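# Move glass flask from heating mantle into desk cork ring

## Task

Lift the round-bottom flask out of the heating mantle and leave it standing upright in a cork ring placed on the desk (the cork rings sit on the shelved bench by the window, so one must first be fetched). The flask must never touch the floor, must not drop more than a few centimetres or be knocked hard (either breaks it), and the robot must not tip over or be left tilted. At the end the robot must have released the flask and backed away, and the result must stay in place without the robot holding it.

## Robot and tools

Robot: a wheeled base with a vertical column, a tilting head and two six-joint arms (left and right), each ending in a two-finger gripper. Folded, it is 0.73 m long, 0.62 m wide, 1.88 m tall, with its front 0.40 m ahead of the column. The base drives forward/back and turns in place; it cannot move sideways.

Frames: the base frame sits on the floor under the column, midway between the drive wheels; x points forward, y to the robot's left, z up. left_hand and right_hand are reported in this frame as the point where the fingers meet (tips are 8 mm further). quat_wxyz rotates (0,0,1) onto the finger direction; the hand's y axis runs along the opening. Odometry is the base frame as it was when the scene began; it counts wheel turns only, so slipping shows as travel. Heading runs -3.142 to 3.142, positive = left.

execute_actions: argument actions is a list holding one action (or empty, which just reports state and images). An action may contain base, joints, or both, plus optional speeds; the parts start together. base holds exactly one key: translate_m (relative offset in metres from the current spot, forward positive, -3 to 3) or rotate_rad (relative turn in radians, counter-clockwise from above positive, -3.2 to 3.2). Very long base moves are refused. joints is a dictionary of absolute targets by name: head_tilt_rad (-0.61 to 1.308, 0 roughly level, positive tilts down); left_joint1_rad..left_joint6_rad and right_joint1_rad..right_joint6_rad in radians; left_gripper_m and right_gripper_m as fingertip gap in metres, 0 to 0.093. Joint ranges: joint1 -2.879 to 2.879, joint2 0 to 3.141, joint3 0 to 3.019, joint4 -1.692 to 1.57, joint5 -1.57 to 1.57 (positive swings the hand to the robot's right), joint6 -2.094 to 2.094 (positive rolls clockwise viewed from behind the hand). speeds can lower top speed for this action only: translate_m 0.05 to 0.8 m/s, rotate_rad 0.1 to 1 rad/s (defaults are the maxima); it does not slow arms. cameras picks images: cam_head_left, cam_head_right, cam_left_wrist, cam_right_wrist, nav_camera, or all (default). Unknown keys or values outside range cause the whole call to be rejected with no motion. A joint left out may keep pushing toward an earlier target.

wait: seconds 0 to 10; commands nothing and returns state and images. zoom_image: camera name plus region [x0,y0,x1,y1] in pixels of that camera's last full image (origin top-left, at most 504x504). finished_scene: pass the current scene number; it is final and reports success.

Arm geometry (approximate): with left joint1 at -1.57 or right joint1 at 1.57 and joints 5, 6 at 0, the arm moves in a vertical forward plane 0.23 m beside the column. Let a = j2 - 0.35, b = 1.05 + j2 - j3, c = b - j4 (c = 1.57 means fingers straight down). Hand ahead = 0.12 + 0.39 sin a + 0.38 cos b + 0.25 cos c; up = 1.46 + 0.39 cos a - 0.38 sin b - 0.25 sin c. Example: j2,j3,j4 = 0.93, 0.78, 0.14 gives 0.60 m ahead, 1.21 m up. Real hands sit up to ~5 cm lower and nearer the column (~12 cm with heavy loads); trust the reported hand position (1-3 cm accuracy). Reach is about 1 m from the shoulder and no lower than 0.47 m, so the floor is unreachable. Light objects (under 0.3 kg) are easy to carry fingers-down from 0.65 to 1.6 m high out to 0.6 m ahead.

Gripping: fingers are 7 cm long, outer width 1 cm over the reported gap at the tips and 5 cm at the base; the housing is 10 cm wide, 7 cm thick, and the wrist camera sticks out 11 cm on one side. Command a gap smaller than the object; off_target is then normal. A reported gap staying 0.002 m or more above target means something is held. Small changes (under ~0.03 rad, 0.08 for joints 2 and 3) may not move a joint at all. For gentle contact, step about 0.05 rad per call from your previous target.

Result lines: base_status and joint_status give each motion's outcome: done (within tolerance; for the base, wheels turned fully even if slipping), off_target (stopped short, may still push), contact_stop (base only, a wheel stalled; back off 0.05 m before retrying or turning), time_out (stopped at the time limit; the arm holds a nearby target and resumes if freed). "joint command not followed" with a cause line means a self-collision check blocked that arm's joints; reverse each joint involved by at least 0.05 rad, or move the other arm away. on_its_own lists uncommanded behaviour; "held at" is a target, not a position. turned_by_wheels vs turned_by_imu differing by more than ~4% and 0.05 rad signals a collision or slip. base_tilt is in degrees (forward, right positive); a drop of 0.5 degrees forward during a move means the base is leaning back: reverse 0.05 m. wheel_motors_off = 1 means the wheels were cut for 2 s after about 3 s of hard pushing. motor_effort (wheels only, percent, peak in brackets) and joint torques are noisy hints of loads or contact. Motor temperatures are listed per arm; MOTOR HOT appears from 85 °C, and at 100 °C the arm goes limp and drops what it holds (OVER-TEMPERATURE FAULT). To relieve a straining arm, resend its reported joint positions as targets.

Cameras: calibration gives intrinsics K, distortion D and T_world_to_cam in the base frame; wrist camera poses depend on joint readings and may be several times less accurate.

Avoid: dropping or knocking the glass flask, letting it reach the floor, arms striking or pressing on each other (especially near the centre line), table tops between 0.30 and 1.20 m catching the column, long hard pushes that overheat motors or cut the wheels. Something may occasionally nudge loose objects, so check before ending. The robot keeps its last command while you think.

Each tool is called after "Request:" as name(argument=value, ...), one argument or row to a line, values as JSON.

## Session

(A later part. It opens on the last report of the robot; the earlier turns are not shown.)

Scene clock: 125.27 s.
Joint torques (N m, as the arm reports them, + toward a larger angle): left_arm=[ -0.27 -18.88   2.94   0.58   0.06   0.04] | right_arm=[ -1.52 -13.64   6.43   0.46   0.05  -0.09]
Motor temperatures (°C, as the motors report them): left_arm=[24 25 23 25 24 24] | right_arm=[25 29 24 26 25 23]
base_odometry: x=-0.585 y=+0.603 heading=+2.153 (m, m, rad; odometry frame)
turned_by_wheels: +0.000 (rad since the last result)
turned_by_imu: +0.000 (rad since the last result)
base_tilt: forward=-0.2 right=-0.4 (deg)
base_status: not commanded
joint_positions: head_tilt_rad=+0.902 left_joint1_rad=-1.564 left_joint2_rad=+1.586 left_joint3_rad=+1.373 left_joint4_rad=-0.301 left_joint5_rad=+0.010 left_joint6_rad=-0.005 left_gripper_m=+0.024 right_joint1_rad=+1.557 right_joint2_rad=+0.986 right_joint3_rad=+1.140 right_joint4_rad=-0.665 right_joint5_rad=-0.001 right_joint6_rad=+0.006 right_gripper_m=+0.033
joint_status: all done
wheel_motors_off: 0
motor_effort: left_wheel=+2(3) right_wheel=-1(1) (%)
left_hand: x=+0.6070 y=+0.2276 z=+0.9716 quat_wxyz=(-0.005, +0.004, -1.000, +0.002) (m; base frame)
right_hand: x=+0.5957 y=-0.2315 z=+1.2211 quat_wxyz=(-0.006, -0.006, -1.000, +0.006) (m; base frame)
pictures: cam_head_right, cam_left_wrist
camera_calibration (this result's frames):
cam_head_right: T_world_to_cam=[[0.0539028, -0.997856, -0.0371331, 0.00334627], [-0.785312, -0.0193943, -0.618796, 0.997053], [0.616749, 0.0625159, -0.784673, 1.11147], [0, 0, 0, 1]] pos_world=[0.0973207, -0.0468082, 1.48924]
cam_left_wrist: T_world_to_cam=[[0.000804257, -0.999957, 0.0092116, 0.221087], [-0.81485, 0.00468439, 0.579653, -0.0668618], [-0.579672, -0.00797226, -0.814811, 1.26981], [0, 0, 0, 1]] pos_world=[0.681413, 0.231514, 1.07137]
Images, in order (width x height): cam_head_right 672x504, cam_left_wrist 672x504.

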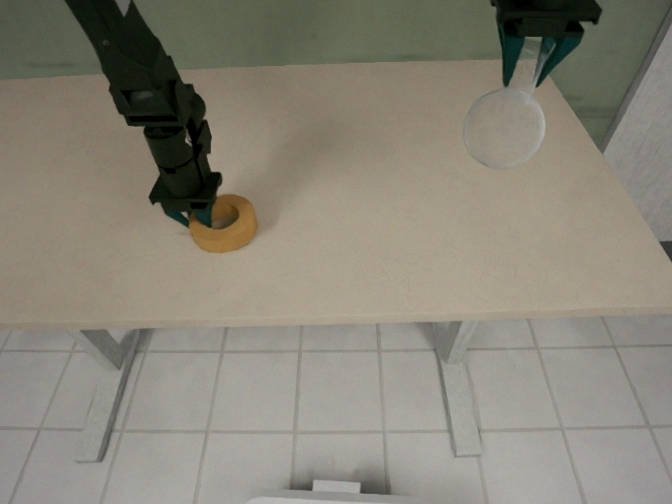

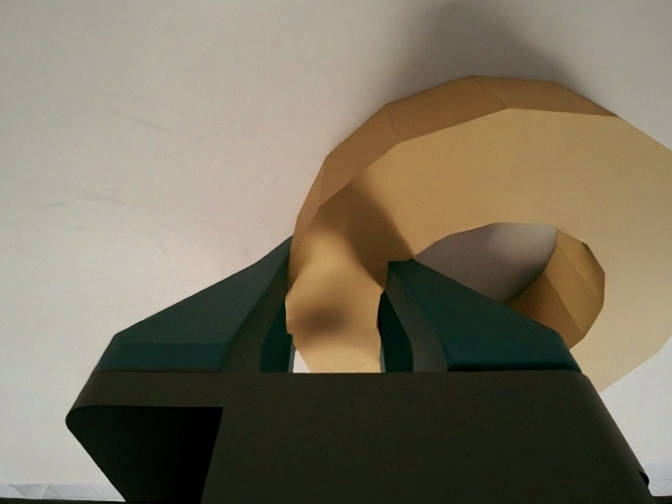

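Request:
execute_actions(
  actions=[
    {"joints":{"left_joint2_rad":1.66,"left_joint3_rad":1.40,"left_joint4_rad":-0.27}},
  ],
  cameras=["cam_head_right","cam_left_wrist"],
)

Request:
execute_actions(
  actions=[
    {"joints":{"left_gripper_m":0.05}},
  ],
  cameras=["cam_left_wrist"],
)

Request:
execute_actions(
  actions=[
    {"joints":{"left_joint2_rad":1.4,"left_joint3_rad":1.26,"left_joint4_rad":-0.38}},
  ],
  cameras=["cam_head_right"],
)

Request:
execute_actions(
  actions=[
    {"base":{"rotate_rad":0.69},"speeds":{"rotate_rad":0.5},"joints":{"left_joint2_rad":0.86,"left_joint3_rad":0.41,"left_joint4_rad":-0.97}},
  ],
  cameras=["cam_head_left","cam_right_wrist"],
)

Scene clock: 133.93 s.
Joint torques (N m, as the arm reports them, + toward a larger angle): left_arm=[  0.01 -14.42   4.45   1.29   0.08   0.05] | right_arm=[ -1.61 -13.66   6.37   0.49   0.06  -0.09]
Motor temperatures (°C, as the motors report them): left_arm=[24 26 23 25 24 24] | right_arm=[25 29 24 26 25 23]
base_odometry: x=-0.585 y=+0.603 heading=+2.153 (m, m, rad; odometry frame)
turned_by_wheels: +0.000 (rad since the last result)
turned_by_imu: -0.001 (rad since the last result)
base_tilt: forward=-0.2 right=-0.4 (deg)
base_status: not commanded
joint_positions: head_tilt_rad=+0.902 left_joint1_rad=-1.564 left_joint2_rad=+1.588 left_joint3_rad=+1.373 left_joint4_rad=-0.295 left_joint5_rad=+0.010 left_joint6_rad=-0.005 left_gripper_m=+0.024 right_joint1_rad=+1.557 right_joint2_rad=+0.986 right_joint3_rad=+1.140 right_joint4_rad=-0.665 right_joint5_rad=-0.001 right_joint6_rad=+0.006 right_gripper_m=+0.033
joint_status: all done
wheel_motors_off: 0
motor_effort: left_wheel=+3(2) right_wheel=-1(1) (%)
left_hand: x=+0.6073 y=+0.2276 z=+0.9706 quat_wxyz=(-0.007, +0.004, -1.000, +0.002) (m; base frame)
right_hand: x=+0.5957 y=-0.2315 z=+1.2211 quat_wxyz=(-0.006, -0.006, -1.000, +0.006) (m; base frame)
pictures: cam_head_right, cam_left_wrist
camera_calibration (this result's frames):
cam_head_right: T_world_to_cam=[[0.0539028, -0.997856, -0.0371331, 0.00334627], [-0.785312, -0.0193943, -0.618796, 0.997053], [0.616749, 0.0625159, -0.784673, 1.11147], [0, 0, 0, 1]] pos_world=[0.0973207, -0.0468082, 1.48924]
cam_left_wrist: T_world_to_cam=[[0.000751818, -0.999957, 0.00920224, 0.221146], [-0.816835, 0.00469443, 0.576853, -0.0620665], [-0.576871, -0.0079504, -0.816796, 1.26931], [0, 0, 0, 1]] pos_world=[0.681366, 0.231519, 1.07054]
Images, in order (width x height): cam_head_right 672x504, cam_left_wrist 672x504.

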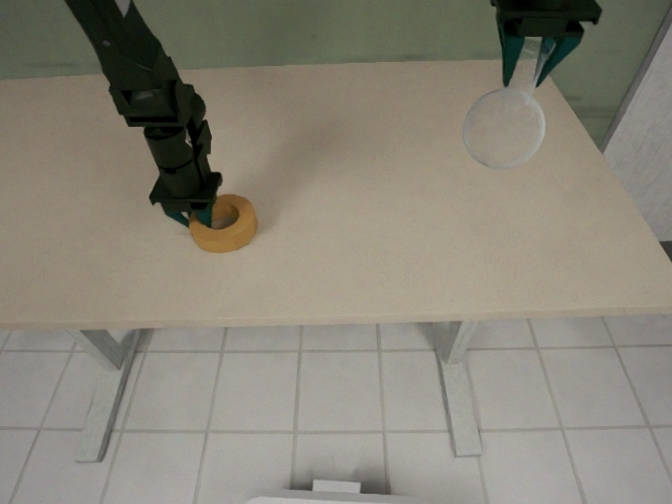

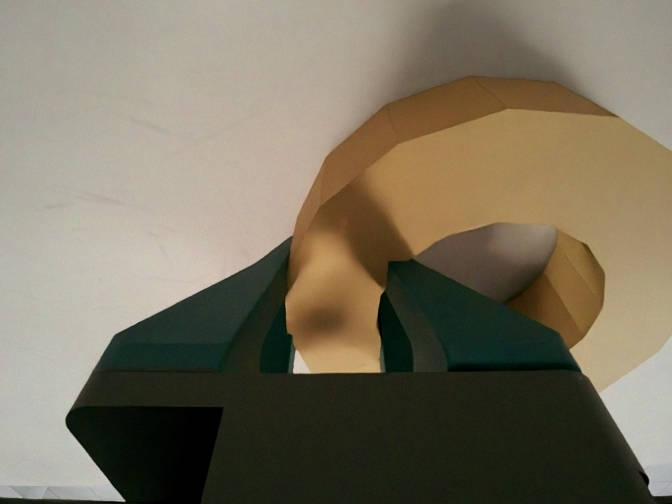

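Scene clock: 134.53 s.
Joint torques (N m, as the arm reports them, + toward a larger angle): left_arm=[  0.75 -14.37   4.47   1.17  -0.13   0.07] | right_arm=[ -1.61 -13.71   6.43   0.48   0.05  -0.1 ]
Motor temperatures (°C, as the motors report them): left_arm=[24 26 23 25 24 24] | right_arm=[25 29 24 26 25 23]
base_odometry: x=-0.585 y=+0.603 heading=+2.153 (m, m, rad; odometry frame)
turned_by_wheels: +0.000 (rad since the last result)
turned_by_imu: +0.000 (rad since the last result)
base_tilt: forward=-0.2 right=-0.4 (deg)
base_status: not commanded
joint_positions: head_tilt_rad=+0.902 left_joint1_rad=-1.577 left_joint2_rad=+1.588 left_joint3_rad=+1.375 left_joint4_rad=-0.295 left_joint5_rad=+0.016 left_joint6_rad=-0.005 left_gripper_m=+0.050 right_joint1_rad=+1.557 right_joint2_rad=+0.986 right_joint3_rad=+1.140 right_joint4_rad=-0.665 right_joint5_rad=-0.001 right_joint6_rad=+0.006 right_gripper_m=+0.033
joint_status: all done
wheel_motors_off: 0
motor_effort: left_wheel=+1(1) right_wheel=-1(1) (%)
left_hand: x=+0.6080 y=+0.2178 z=+0.9707 quat_wxyz=(-0.007, +0.001, -1.000, +0.010) (m; base frame)
right_hand: x=+0.5957 y=-0.2315 z=+1.2211 quat_wxyz=(-0.006, -0.006, -1.000, +0.006) (m; base frame)
pictures: cam_left_wrist
camera_calibration (this result's frames):
cam_left_wrist: T_world_to_cam=[[-0.00582665, -0.999651, 0.0257689, 0.199201], [-0.817415, 0.0196052, 0.575715, -0.0633532], [-0.576019, -0.0177094, -0.817244, 1.27181], [0, 0, 0, 1]] pos_world=[0.681964, 0.222897, 1.07072]
Images, in order (width x height): cam_left_wrist 672x504.

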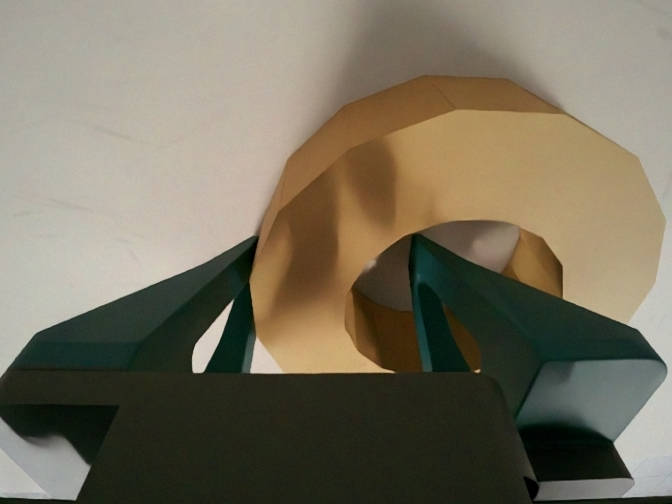

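Scene clock: 135.70 s.
Joint torques (N m, as the arm reports them, + toward a larger angle): left_arm=[  0.1  -19.08   3.53   0.48  -0.15   0.05] | right_arm=[ -1.56 -13.58   6.4    0.5    0.05  -0.1 ]
Motor temperatures (°C, as the motors report them): left_arm=[24 26 23 25 24 24] | right_arm=[25 29 24 26 25 23]
base_odometry: x=-0.585 y=+0.603 heading=+2.153 (m, m, rad; odometry frame)
turned_by_wheels: +0.000 (rad since the last result)
turned_by_imu: +0.000 (rad since the last result)
base_tilt: forward=-0.2 right=-0.4 (deg)
base_status: not commanded
joint_positions: head_tilt_rad=+0.902 left_joint1_rad=-1.574 left_joint2_rad=+1.392 left_joint3_rad=+1.258 left_joint4_rad=-0.383 left_joint5_rad=+0.016 left_joint6_rad=-0.005 left_gripper_m=+0.050 right_joint1_rad=+1.557 right_joint2_rad=+0.986 right_joint3_rad=+1.140 right_joint4_rad=-0.665 right_joint5_rad=-0.001 right_joint6_rad=+0.006 right_gripper_m=+0.033
joint_status: all done
wheel_motors_off: 0
motor_effort: left_wheel=+0(2) right_wheel=-1(2) (%)
left_hand: x=+0.6035 y=+0.2201 z=+1.0498 quat_wxyz=(-0.003, +0.002, -1.000, +0.009) (m; base frame)
right_hand: x=+0.5957 y=-0.2315 z=+1.2211 quat_wxyz=(-0.006, -0.006, -1.000, +0.006) (m; base frame)
pictures: cam_head_right
camera_calibration (this result's frames):
cam_head_right: T_world_to_cam=[[0.0539028, -0.997856, -0.0371331, 0.00334628], [-0.785312, -0.0193943, -0.618796, 0.997053], [0.616749, 0.0625159, -0.784673, 1.11147], [0, 0, 0, 1]] pos_world=[0.0973207, -0.0468082, 1.48924]
Images, in order (width x height): cam_head_right 672x504.

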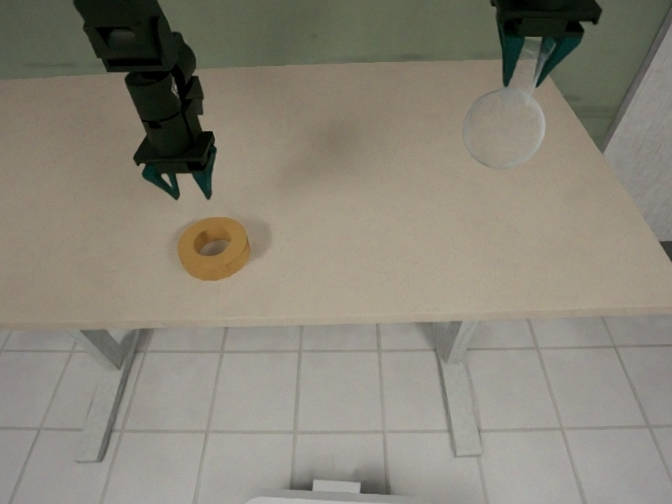

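Scene clock: 138.00 s.
Joint torques (N m, as the arm reports them, + toward a larger angle): left_arm=[ 0.14 -8.24 -0.01 -1.04 -0.12  0.08] | right_arm=[ -1.57 -13.6    6.38   0.49   0.04  -0.1 ]
Motor temperatures (°C, as the motors report them): left_arm=[24 26 23 25 24 24] | right_arm=[25 30 24 26 25 23]
base_odometry: x=-0.585 y=+0.603 heading=+2.842 (m, m, rad; odometry frame)
turned_by_wheels: +0.689 (rad since the last result)
turned_by_imu: +0.678 (rad since the last result)
base_tilt: forward=-0.2 right=-0.4 (deg)
base_status: done
joint_positions: head_tilt_rad=+0.902 left_joint1_rad=-1.571 left_joint2_rad=+0.861 left_joint3_rad=+0.406 left_joint4_rad=-0.967 left_joint5_rad=+0.015 left_joint6_rad=-0.005 left_gripper_m=+0.050 right_joint1_rad=+1.557 right_joint2_rad=+0.986 right_joint3_rad=+1.140 right_joint4_rad=-0.665 right_joint5_rad=+0.000 right_joint6_rad=+0.006 right_gripper_m=+0.033
joint_status: all done
wheel_motors_off: 0
motor_effort: left_wheel=-3(55) right_wheel=+3(49) (%)
left_hand: x=+0.1474 y=+0.2219 z=+1.2570 quat_wxyz=(+0.434, +0.006, -0.901, +0.006) (m; base frame)
right_hand: x=+0.5957 y=-0.2318 z=+1.2211 quat_wxyz=(-0.006, -0.006, -1.000, +0.006) (m; base frame)
pictures: cam_head_left, cam_right_wrist
camera_calibration (this result's frames):
cam_head_left: T_world_to_cam=[[0.0592995, -0.998126, -0.0150778, 0.0495401], [-0.772915, -0.0363503, -0.633467, 1.01444], [0.631732, 0.0492181, -0.773623, 1.08872], [0, 0, 0, 1]] pos_world=[0.093356, 0.0327375, 1.48562]
cam_right_wrist: T_world_to_cam=[[-0.0122192, -0.999485, 0.0296704, -0.261311], [-0.819895, 0.0270002, 0.571877, -0.192185], [-0.572384, -0.0173387, -0.819803, 1.462], [0, 0, 0, 1]] pos_world=[0.676059, -0.230639, 1.31621]
Images, in order (width x height): cam_head_left 672x504, cam_right_wrist 672x504.

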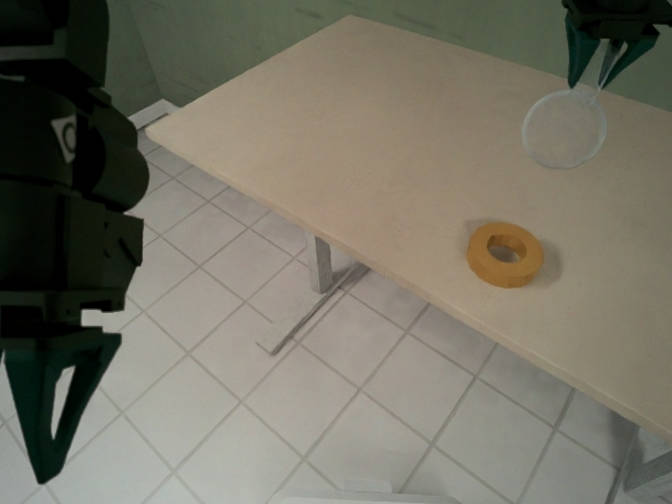

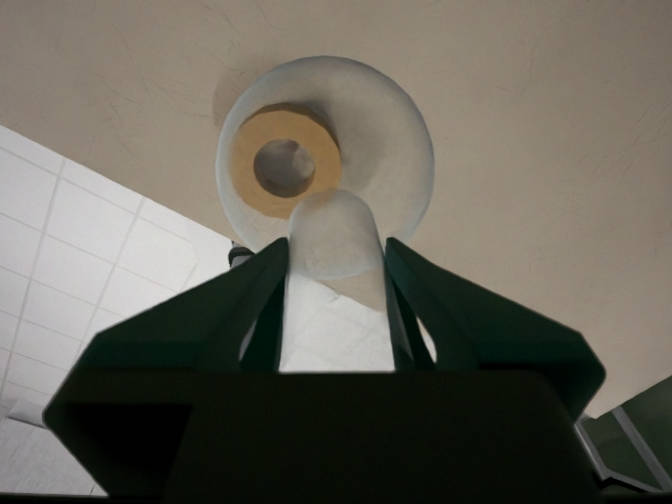

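Request:
execute_actions(
  actions=[
    {"base":{"rotate_rad":0.06}},
  ],
  cameras=[],
)

Request:
execute_actions(
  actions=[
    {"base":{"translate_m":-0.063},"joints":{"right_joint2_rad":1.15,"right_joint3_rad":1.16,"right_joint4_rad":-0.53}},
  ],
  cameras=["cam_head_left","cam_right_wrist"],
)

Scene clock: 144.63 s.
Joint torques (N m, as the arm reports them, + toward a larger angle): left_arm=[ 0.3  -8.28 -0.02 -1.01 -0.12  0.06] | right_arm=[ -1.49 -13.52   6.4    0.47   0.04  -0.1 ]
Motor temperatures (°C, as the motors report them): left_arm=[24 25 23 25 24 24] | right_arm=[25 30 24 26 25 23]
base_odometry: x=-0.585 y=+0.603 heading=+2.901 (m, m, rad; odometry frame)
turned_by_wheels: +0.059 (rad since the last result)
turned_by_imu: +0.057 (rad since the last result)
base_tilt: forward=-0.2 right=-0.4 (deg)
base_status: done
joint_positions: head_tilt_rad=+0.902 left_joint1_rad=-1.571 left_joint2_rad=+0.861 left_joint3_rad=+0.407 left_joint4_rad=-0.967 left_joint5_rad=+0.015 left_joint6_rad=-0.005 left_gripper_m=+0.050 right_joint1_rad=+1.556 right_joint2_rad=+0.986 right_joint3_rad=+1.140 right_joint4_rad=-0.665 right_joint5_rad=+0.000 right_joint6_rad=+0.006 right_gripper_m=+0.033
joint_status: not commanded
wheel_motors_off: 0
motor_effort: left_wheel=-3(30) right_wheel=+3(32) (%)
left_hand: x=+0.1478 y=+0.2219 z=+1.2569 quat_wxyz=(+0.434, +0.006, -0.901, +0.006) (m; base frame)
right_hand: x=+0.5957 y=-0.2321 z=+1.2211 quat_wxyz=(-0.006, -0.006, -1.000, +0.006) (m; base frame)
pictures: none
No camera images: the call's "cameras" was empty. Leave "cameras" out to get every camera's image.

Scene clock: 145.90 s.
Joint torques (N m, as the arm reports them, + toward a larger angle): left_arm=[ 0.31 -8.11 -0.01 -1.   -0.1   0.05] | right_arm=[ -1.49 -16.39   5.71   0.79   0.05  -0.09]
Motor temperatures (°C, as the motors report them): left_arm=[24 25 23 25 24 24] | right_arm=[25 30 24 26 25 23]
base_odometry: x=-0.524 y=+0.588 heading=+2.903 (m, m, rad; odometry frame)
turned_by_wheels: +0.001 (rad since the last result)
turned_by_imu: +0.001 (rad since the last result)
base_tilt: forward=-0.2 right=-0.4 (deg)
base_status: done
joint_positions: head_tilt_rad=+0.902 left_joint1_rad=-1.571 left_joint2_rad=+0.861 left_joint3_rad=+0.407 left_joint4_rad=-0.967 left_joint5_rad=+0.015 left_joint6_rad=-0.005 left_gripper_m=+0.050 right_joint1_rad=+1.556 right_joint2_rad=+1.168 right_joint3_rad=+1.141 right_joint4_rad=-0.535 right_joint5_rad=+0.000 right_joint6_rad=+0.006 right_gripper_m=+0.033
joint_status: all done
wheel_motors_off: 0
motor_effort: left_wheel=+0(58) right_wheel=-2(48) (%)
left_hand: x=+0.1480 y=+0.2219 z=+1.2568 quat_wxyz=(+0.434, +0.005, -0.901, +0.006) (m; base frame)
right_hand: x=+0.5782 y=-0.2331 z=+1.1366 quat_wxyz=(+0.019, -0.007, -1.000, +0.006) (m; base frame)
pictures: cam_head_left, cam_right_wrist
camera_calibration (this result's frames):
cam_head_left: T_world_to_cam=[[0.0592906, -0.998126, -0.0151128, 0.0495945], [-0.773289, -0.0363503, -0.633011, 1.01375], [0.631276, 0.0492181, -0.773995, 1.08932], [0, 0, 0, 1]] pos_world=[0.0933239, 0.0327375, 1.4856]
cam_right_wrist: T_world_to_cam=[[-0.0117072, -0.999464, 0.0305752, -0.261625], [-0.790281, 0.0279823, 0.612106, -0.220744], [-0.612633, -0.0169969, -0.790185, 1.37237], [0, 0, 0, 1]] pos_world=[0.663244, -0.231982, 1.22754]
Images, in order (width x height): cam_head_left 672x504, cam_right_wrist 672x504.

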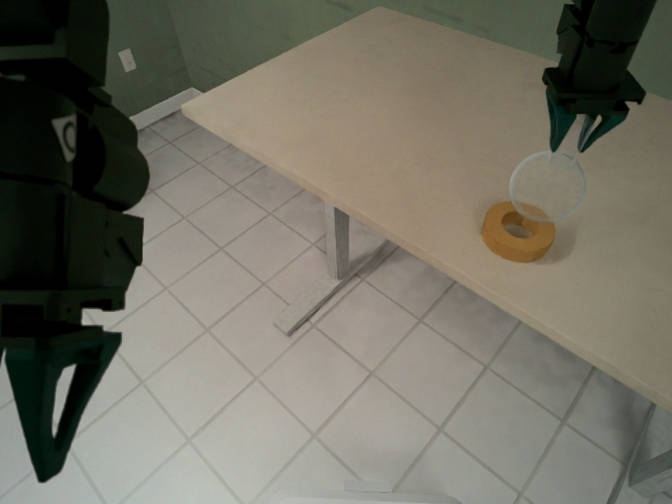

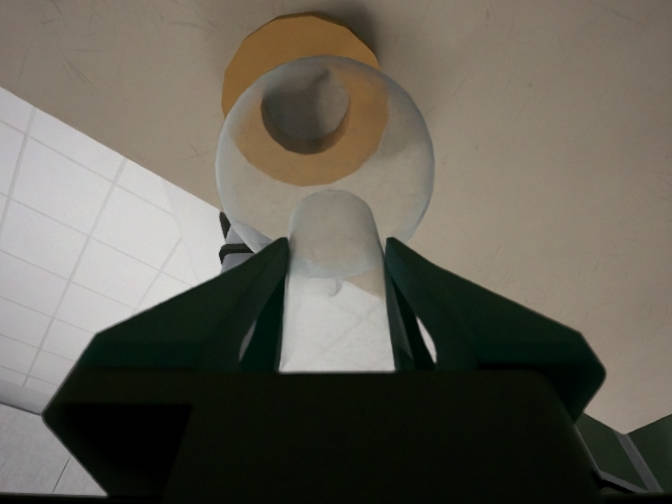

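Request:
execute_actions(
  actions=[
    {"base":{"rotate_rad":0.024},"joints":{"right_joint2_rad":1.23,"right_joint3_rad":1.17,"right_joint4_rad":-0.46}},
  ],
  cameras=["cam_head_left","cam_right_wrist"],
)

Scene clock: 150.93 s.
Joint torques (N m, as the arm reports them, + toward a larger angle): left_arm=[ 0.44 -8.08 -0.05 -1.01 -0.1   0.03] | right_arm=[ -1.32 -14.39   5.77   0.82   0.07  -0.1 ]
Motor temperatures (°C, as the motors report them): left_arm=[24 25 23 25 24 24] | right_arm=[25 30 24 26 25 23]
base_odometry: x=-0.523 y=+0.588 heading=+2.924 (m, m, rad; odometry frame)
turned_by_wheels: +0.022 (rad since the last result)
turned_by_imu: +0.020 (rad since the last result)
base_tilt: forward=-0.1 right=-0.4 (deg)
base_status: done
joint_positions: head_tilt_rad=+0.902 left_joint1_rad=-1.571 left_joint2_rad=+0.861 left_joint3_rad=+0.407 left_joint4_rad=-0.967 left_joint5_rad=+0.015 left_joint6_rad=-0.005 left_gripper_m=+0.050 right_joint1_rad=+1.555 right_joint2_rad=+1.221 right_joint3_rad=+1.147 right_joint4_rad=-0.465 right_joint5_rad=-0.001 right_joint6_rad=+0.006 right_gripper_m=+0.033
joint_status: all done
wheel_motors_off: 0
motor_effort: left_wheel=+0(43) right_wheel=+1(59) (%)
left_hand: x=+0.1480 y=+0.2219 z=+1.2568 quat_wxyz=(+0.434, +0.005, -0.901, +0.006) (m; base frame)
right_hand: x=+0.5816 y=-0.2337 z=+1.1133 quat_wxyz=(+0.007, -0.007, -1.000, +0.006) (m; base frame)
pictures: cam_head_left, cam_right_wrist
camera_calibration (this result's frames):
cam_head_left: T_world_to_cam=[[0.0592906, -0.998126, -0.0151128, 0.0495945], [-0.773289, -0.0363503, -0.633011, 1.01375], [0.631276, 0.0492181, -0.773995, 1.08932], [0, 0, 0, 1]] pos_world=[0.0933239, 0.0327375, 1.4856]
cam_right_wrist: T_world_to_cam=[[-0.0125309, -0.99946, 0.0303611, -0.260758], [-0.804761, 0.0281017, 0.592933, -0.173977], [-0.593467, -0.0170034, -0.804679, 1.36096], [0, 0, 0, 1]] pos_world=[0.664407, -0.232587, 1.20621]
Images, in order (width x height): cam_head_left 672x504, cam_right_wrist 672x504.

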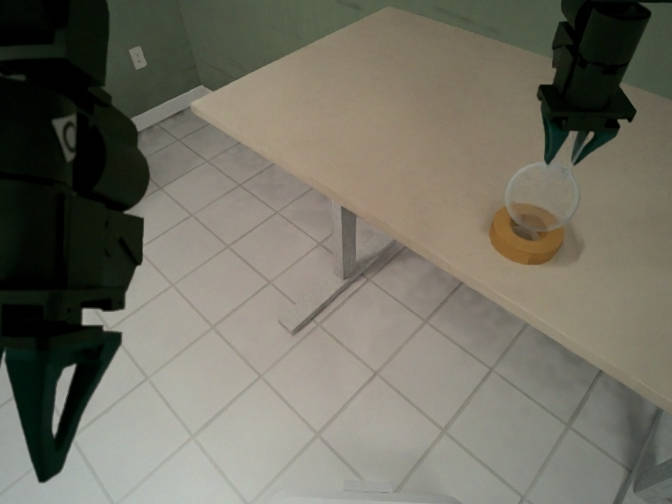

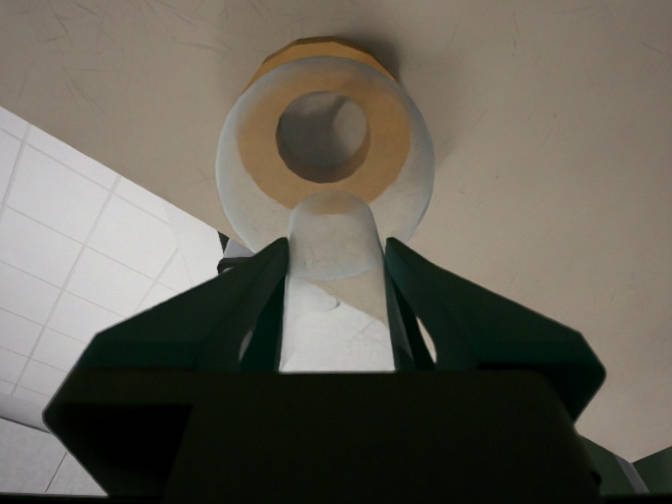

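Flask about 1 cm too far; lowering with joint 2 also brings it back.

Request:
execute_actions(
  actions=[
    {"joints":{"right_joint2_rad":1.28,"right_joint4_rad":-0.42}},
  ],
  cameras=["cam_head_left","cam_right_wrist"],
)

Request:
execute_actions(
  actions=[
    {"joints":{"right_joint2_rad":1.32,"right_joint4_rad":-0.385}},
  ],
  cameras=["cam_head_left","cam_right_wrist"],
)

Scene clock: 154.33 s.
Joint torques (N m, as the arm reports them, + toward a larger angle): left_arm=[ 0.22 -8.35 -0.02 -0.87 -0.1   0.03] | right_arm=[ -1.68 -14.19   5.41   0.92   0.09  -0.1 ]
Motor temperatures (°C, as the motors report them): left_arm=[24 25 22 25 24 24] | right_arm=[25 30 24 26 25 23]
base_odometry: x=-0.523 y=+0.588 heading=+2.924 (m, m, rad; odometry frame)
turned_by_wheels: +0.000 (rad since the last result)
turned_by_imu: -0.001 (rad since the last result)
base_tilt: forward=-0.2 right=-0.4 (deg)
base_status: not commanded
joint_positions: head_tilt_rad=+0.902 left_joint1_rad=-1.571 left_joint2_rad=+0.861 left_joint3_rad=+0.408 left_joint4_rad=-0.967 left_joint5_rad=+0.015 left_joint6_rad=-0.005 left_gripper_m=+0.050 right_joint1_rad=+1.555 right_joint2_rad=+1.263 right_joint3_rad=+1.149 right_joint4_rad=-0.427 right_joint5_rad=-0.001 right_joint6_rad=+0.006 right_gripper_m=+0.033
joint_status: all done
wheel_motors_off: 0
motor_effort: left_wheel=-4(3) right_wheel=+2(3) (%)
left_hand: x=+0.1482 y=+0.2219 z=+1.2568 quat_wxyz=(+0.433, +0.005, -0.901, +0.006) (m; base frame)
right_hand: x=+0.5774 y=-0.2339 z=+1.0942 quat_wxyz=(+0.008, -0.007, -1.000, +0.006) (m; base frame)
pictures: cam_head_left, cam_right_wrist
camera_calibration (this result's frames):
cam_head_left: T_world_to_cam=[[0.0592906, -0.998126, -0.0151128, 0.0495945], [-0.773289, -0.0363503, -0.633011, 1.01375], [0.631275, 0.0492181, -0.773995, 1.08932], [0, 0, 0, 1]] pos_world=[0.0933239, 0.0327375, 1.4856]
cam_right_wrist: T_world_to_cam=[[-0.0124983, -0.999461, 0.0303704, -0.260481], [-0.803628, 0.0281133, 0.594467, -0.16836], [-0.595001, -0.0169767, -0.803546, 1.34276], [0, 0, 0, 1]] pos_world=[0.660387, -0.232812, 1.18696]
Images, in order (width x height): cam_head_left 672x504, cam_right_wrist 672x504.

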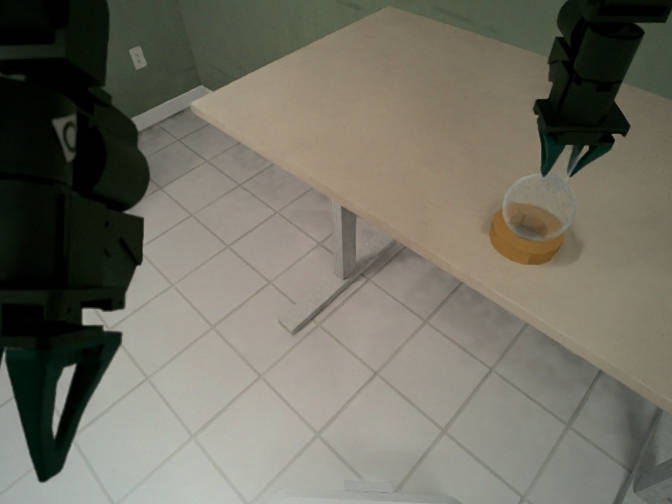

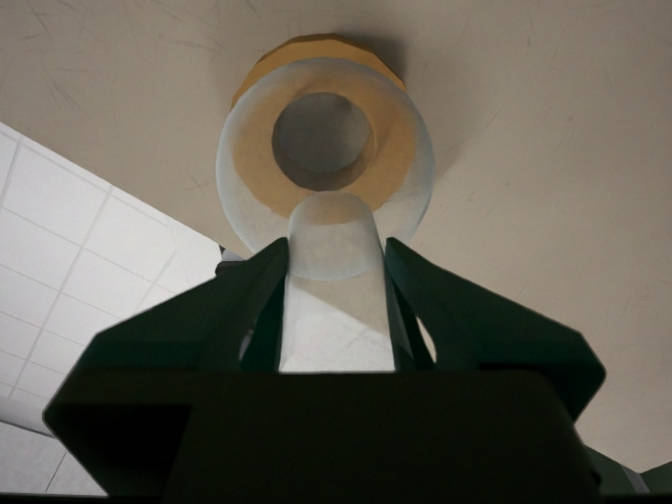

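Scene clock: 154.87 s.
Joint torques (N m, as the arm reports them, + toward a larger angle): left_arm=[ 0.48 -8.48 -0.01 -1.06 -0.1   0.05] | right_arm=[ -1.53 -11.59   5.34   2.01   0.08  -0.1 ]
Motor temperatures (°C, as the motors report them): left_arm=[24 25 22 25 24 24] | right_arm=[25 30 24 26 25 23]
base_odometry: x=-0.523 y=+0.588 heading=+2.924 (m, m, rad; odometry frame)
turned_by_wheels: +0.000 (rad since the last result)
turned_by_imu: +0.000 (rad since the last result)
base_tilt: forward=-0.1 right=-0.3 (deg)
base_status: not commanded
joint_positions: head_tilt_rad=+0.902 left_joint1_rad=-1.571 left_joint2_rad=+0.861 left_joint3_rad=+0.408 left_joint4_rad=-0.967 left_joint5_rad=+0.015 left_joint6_rad=-0.005 left_gripper_m=+0.050 right_joint1_rad=+1.555 right_joint2_rad=+1.264 right_joint3_rad=+1.149 right_joint4_rad=-0.416 right_joint5_rad=-0.001 right_joint6_rad=+0.006 right_gripper_m=+0.033
joint_status: all done
wheel_motors_off: 0
motor_effort: left_wheel=-2(3) right_wheel=+2(2) (%)
left_hand: x=+0.1482 y=+0.2219 z=+1.2568 quat_wxyz=(+0.433, +0.005, -0.901, +0.006) (m; base frame)
right_hand: x=+0.5799 y=-0.2339 z=+1.0938 quat_wxyz=(+0.003, -0.007, -1.000, +0.006) (m; base frame)
pictures: cam_head_left, cam_right_wrist
camera_calibration (this result's frames):
cam_head_left: T_world_to_cam=[[0.0592906, -0.998126, -0.0151128, 0.0495945], [-0.773289, -0.0363503, -0.633011, 1.01375], [0.631275, 0.0492181, -0.773995, 1.08932], [0, 0, 0, 1]] pos_world=[0.0933239, 0.0327375, 1.4856]
cam_right_wrist: T_world_to_cam=[[-0.0126744, -0.99946, 0.0303195, -0.260305], [-0.809711, 0.0280498, 0.586158, -0.153568], [-0.586691, -0.0171208, -0.80963, 1.34571], [0, 0, 0, 1]] pos_world=[0.661871, -0.232817, 1.18743]
Images, in order (width x height): cam_head_left 672x504, cam_right_wrist 672x504.

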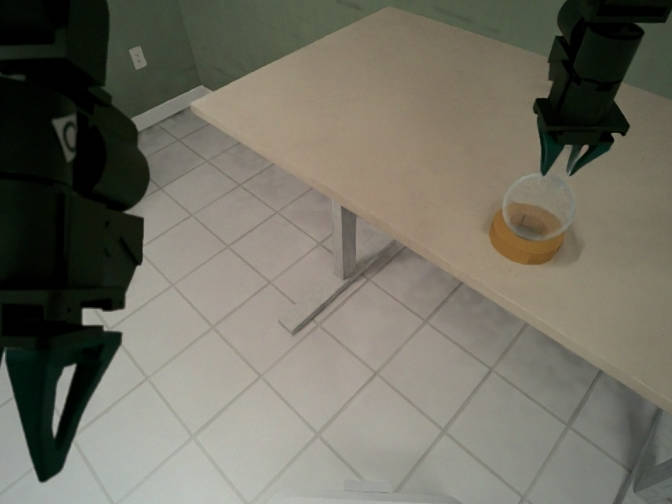

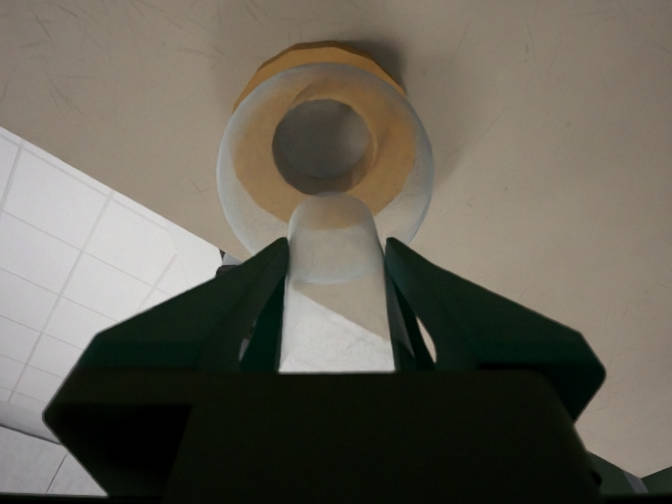

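Request:
execute_actions(
  actions=[
    {"base":{"translate_m":-0.009},"speeds":{"translate_m":0.05},"joints":{"right_joint2_rad":1.30,"right_joint4_rad":-0.41}},
  ],
  cameras=["cam_right_wrist"],
)

Request:
execute_actions(
  actions=[
    {"joints":{"right_joint2_rad":1.26,"right_gripper_m":0.093}},
  ],
  cameras=["cam_right_wrist"],
)

Request:
execute_actions(
  actions=[
    {"joints":{"right_joint2_rad":1.0,"right_joint3_rad":1.15,"right_joint4_rad":-0.67}},
  ],
  cameras=["cam_right_wrist"],
)

Request:
execute_actions(
  actions=[
    {"base":{"translate_m":-0.4},"joints":{"head_tilt_rad":0.6}},
  ],
  cameras=["cam_head_left"],
)

Scene clock: 161.20 s.
Joint torques (N m, as the arm reports them, + toward a larger angle): left_arm=[ 0.23 -8.24 -0.24 -1.03 -0.11  0.03] | right_arm=[ -1.54 -13.14   4.8    0.88   0.1   -0.09]
Motor temperatures (°C, as the motors report them): left_arm=[24 25 22 25 24 24] | right_arm=[25 30 24 26 25 23]
base_odometry: x=-0.515 y=+0.586 heading=+2.925 (m, m, rad; odometry frame)
turned_by_wheels: +0.001 (rad since the last result)
turned_by_imu: +0.000 (rad since the last result)
base_tilt: forward=-0.2 right=-0.4 (deg)
base_status: done
joint_positions: head_tilt_rad=+0.902 left_joint1_rad=-1.571 left_joint2_rad=+0.861 left_joint3_rad=+0.410 left_joint4_rad=-0.967 left_joint5_rad=+0.015 left_joint6_rad=-0.005 left_gripper_m=+0.050 right_joint1_rad=+1.555 right_joint2_rad=+1.266 right_joint3_rad=+1.157 right_joint4_rad=-0.415 right_joint5_rad=-0.001 right_joint6_rad=+0.006 right_gripper_m=+0.033
joint_status: all done
wheel_motors_off: 0
motor_effort: left_wheel=+0(33) right_wheel=+0(53) (%)
left_hand: x=+0.1492 y=+0.2219 z=+1.2564 quat_wxyz=(+0.433, +0.005, -0.901, +0.006) (m; base frame)
right_hand: x=+0.5836 y=-0.2339 z=+1.0940 quat_wxyz=(+0.000, -0.007, -1.000, +0.006) (m; base frame)
pictures: cam_right_wrist
camera_calibration (this result's frames):
cam_right_wrist: T_world_to_cam=[[-0.0127723, -0.999471, 0.0299092, -0.259721], [-0.813056, 0.0277922, 0.581522, -0.143726], [-0.582046, -0.0168904, -0.81298, 1.34909], [0, 0, 0, 1]] pos_world=[0.665055, -0.232802, 1.18813]
Images, in order (width x height): cam_right_wrist 672x504.

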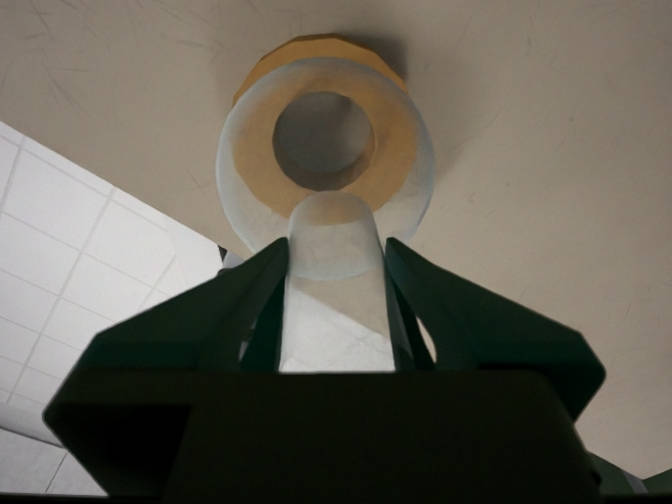

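Scene clock: 161.90 s.
Joint torques (N m, as the arm reports them, + toward a larger angle): left_arm=[-0.14 -7.7  -0.2  -1.19 -0.1   0.05] | right_arm=[ -1.63 -15.8    4.8    0.92   0.1   -0.1 ]
Motor temperatures (°C, as the motors report them): left_arm=[24 25 22 25 24 24] | right_arm=[25 30 24 26 25 23]
base_odometry: x=-0.515 y=+0.586 heading=+2.925 (m, m, rad; odometry frame)
turned_by_wheels: +0.000 (rad since the last result)
turned_by_imu: +0.000 (rad since the last result)
base_tilt: forward=-0.2 right=-0.4 (deg)
base_status: not commanded
joint_positions: head_tilt_rad=+0.902 left_joint1_rad=-1.571 left_joint2_rad=+0.861 left_joint3_rad=+0.410 left_joint4_rad=-0.967 left_joint5_rad=+0.015 left_joint6_rad=-0.005 left_gripper_m=+0.050 right_joint1_rad=+1.555 right_joint2_rad=+1.266 right_joint3_rad=+1.157 right_joint4_rad=-0.415 right_joint5_rad=-0.001 right_joint6_rad=+0.006 right_gripper_m=+0.093
joint_status: all done
wheel_motors_off: 0
motor_effort: left_wheel=+2(1) right_wheel=+0(0) (%)
left_hand: x=+0.1492 y=+0.2219 z=+1.2564 quat_wxyz=(+0.433, +0.005, -0.901, +0.006) (m; base frame)
right_hand: x=+0.5836 y=-0.2339 z=+1.0940 quat_wxyz=(+0.000, -0.007, -1.000, +0.006) (m; base frame)
pictures: cam_right_wrist
camera_calibration (this result's frames):
cam_right_wrist: T_world_to_cam=[[-0.0127723, -0.999471, 0.0299092, -0.259721], [-0.813056, 0.0277922, 0.581522, -0.143726], [-0.582046, -0.0168904, -0.81298, 1.34909], [0, 0, 0, 1]] pos_world=[0.665055, -0.232802, 1.18813]
Images, in order (width x height): cam_right_wrist 672x504.

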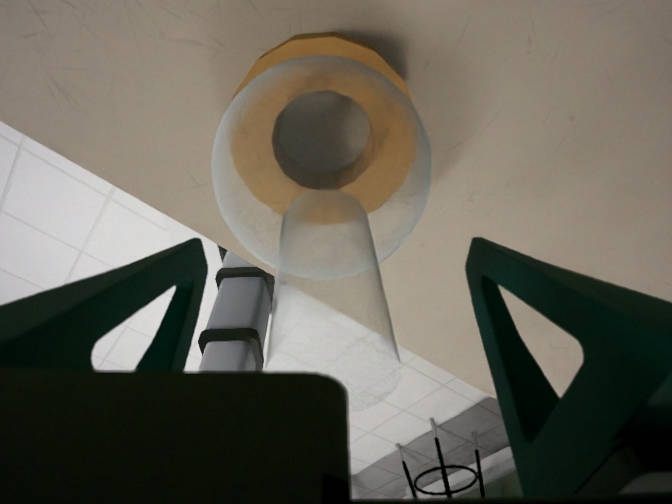

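Scene clock: 162.97 s.
Joint torques (N m, as the arm reports them, + toward a larger angle): left_arm=[ 0.55 -7.74 -0.22 -0.95 -0.12  0.05] | right_arm=[ -1.53 -12.59   5.78   0.29   0.1   -0.09]
Motor temperatures (°C, as the motors report them): left_arm=[24 25 22 25 24 24] | right_arm=[25 30 24 26 25 23]
base_odometry: x=-0.515 y=+0.586 heading=+2.925 (m, m, rad; odometry frame)
turned_by_wheels: +0.000 (rad since the last result)
turned_by_imu: +0.000 (rad since the last result)
base_tilt: forward=-0.1 right=-0.4 (deg)
base_status: not commanded
joint_positions: head_tilt_rad=+0.902 left_joint1_rad=-1.571 left_joint2_rad=+0.861 left_joint3_rad=+0.410 left_joint4_rad=-0.967 left_joint5_rad=+0.015 left_joint6_rad=-0.005 left_gripper_m=+0.050 right_joint1_rad=+1.555 right_joint2_rad=+0.974 right_joint3_rad=+1.151 right_joint4_rad=-0.659 right_joint5_rad=-0.001 right_joint6_rad=+0.006 right_gripper_m=+0.093
joint_status: all done
wheel_motors_off: 0
motor_effort: left_wheel=+0(0) right_wheel=+0(1) (%)
left_hand: x=+0.1492 y=+0.2219 z=+1.2564 quat_wxyz=(+0.433, +0.005, -0.901, +0.006) (m; base frame)
right_hand: x=+0.6062 y=-0.2322 z=+1.2300 quat_wxyz=(-0.021, -0.006, -1.000, +0.006) (m; base frame)
pictures: cam_right_wrist
camera_calibration (this result's frames):
cam_right_wrist: T_world_to_cam=[[-0.0134669, -0.999469, 0.0296794, -0.261166], [-0.836747, 0.0275147, 0.546898, -0.147558], [-0.547424, -0.0174691, -0.836673, 1.4808], [0, 0, 0, 1]] pos_world=[0.683636, -0.231099, 1.32739]
Images, in order (width x height): cam_right_wrist 672x504.

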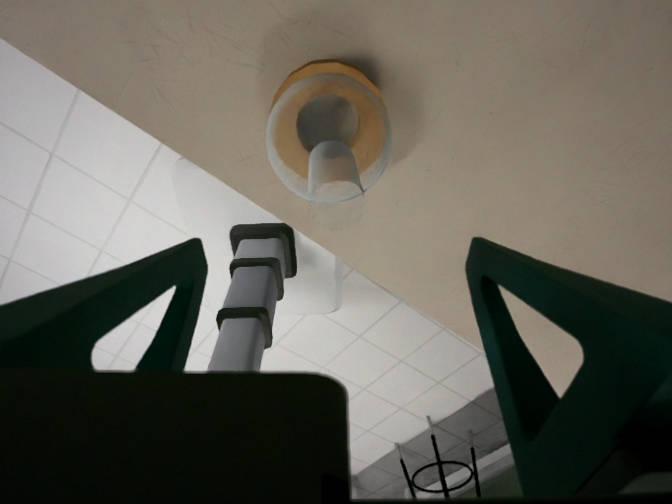

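Scene clock: 165.37 s.
Joint torques (N m, as the arm reports them, + toward a larger angle): left_arm=[ 0.27 -8.01 -0.23 -0.95 -0.11  0.08] | right_arm=[ -1.49 -12.94   5.67   0.42   0.1   -0.09]
Motor temperatures (°C, as the motors report them): left_arm=[24 25 22 25 24 24] | right_arm=[25 30 24 26 25 23]
base_odometry: x=-0.124 y=+0.500 heading=+2.926 (m, m, rad; odometry frame)
turned_by_wheels: +0.000 (rad since the last result)
turned_by_imu: +0.000 (rad since the last result)
base_tilt: forward=-0.2 right=-0.4 (deg)
base_status: done
joint_positions: head_tilt_rad=+0.617 left_joint1_rad=-1.571 left_joint2_rad=+0.861 left_joint3_rad=+0.409 left_joint4_rad=-0.967 left_joint5_rad=+0.015 left_joint6_rad=-0.005 left_gripper_m=+0.050 right_joint1_rad=+1.555 right_joint2_rad=+0.975 right_joint3_rad=+1.151 right_joint4_rad=-0.662 right_joint5_rad=-0.001 right_joint6_rad=+0.006 right_gripper_m=+0.093
joint_status: all done
wheel_motors_off: 0
motor_effort: left_wheel=+1(35) right_wheel=+0(66) (%)
left_hand: x=+0.1490 y=+0.2219 z=+1.2565 quat_wxyz=(+0.433, +0.005, -0.901, +0.006) (m; base frame)
right_hand: x=+0.6051 y=-0.2322 z=+1.2294 quat_wxyz=(-0.018, -0.006, -1.000, +0.006) (m; base frame)
pictures: cam_head_left
camera_calibration (this result's frames):
cam_head_left: T_world_to_cam=[[0.0611478, -0.998126, 0.00217241, 0.0228824], [-0.564045, -0.0363503, -0.824944, 1.29887], [0.823477, 0.0492181, -0.565211, 0.758181], [0, 0, 0, 1]] pos_world=[0.106876, 0.0327375, 1.49998]
Images, in order (width x height): cam_head_left 672x504.

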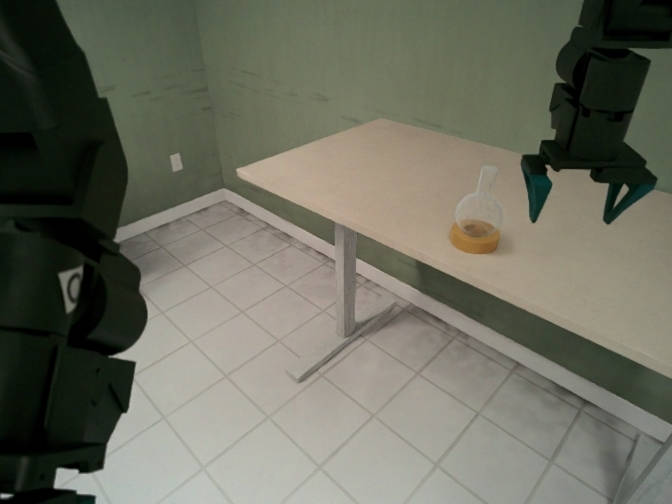

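Request:
finished_scene(
  scene=1,
)

The scene is finished: the task was done.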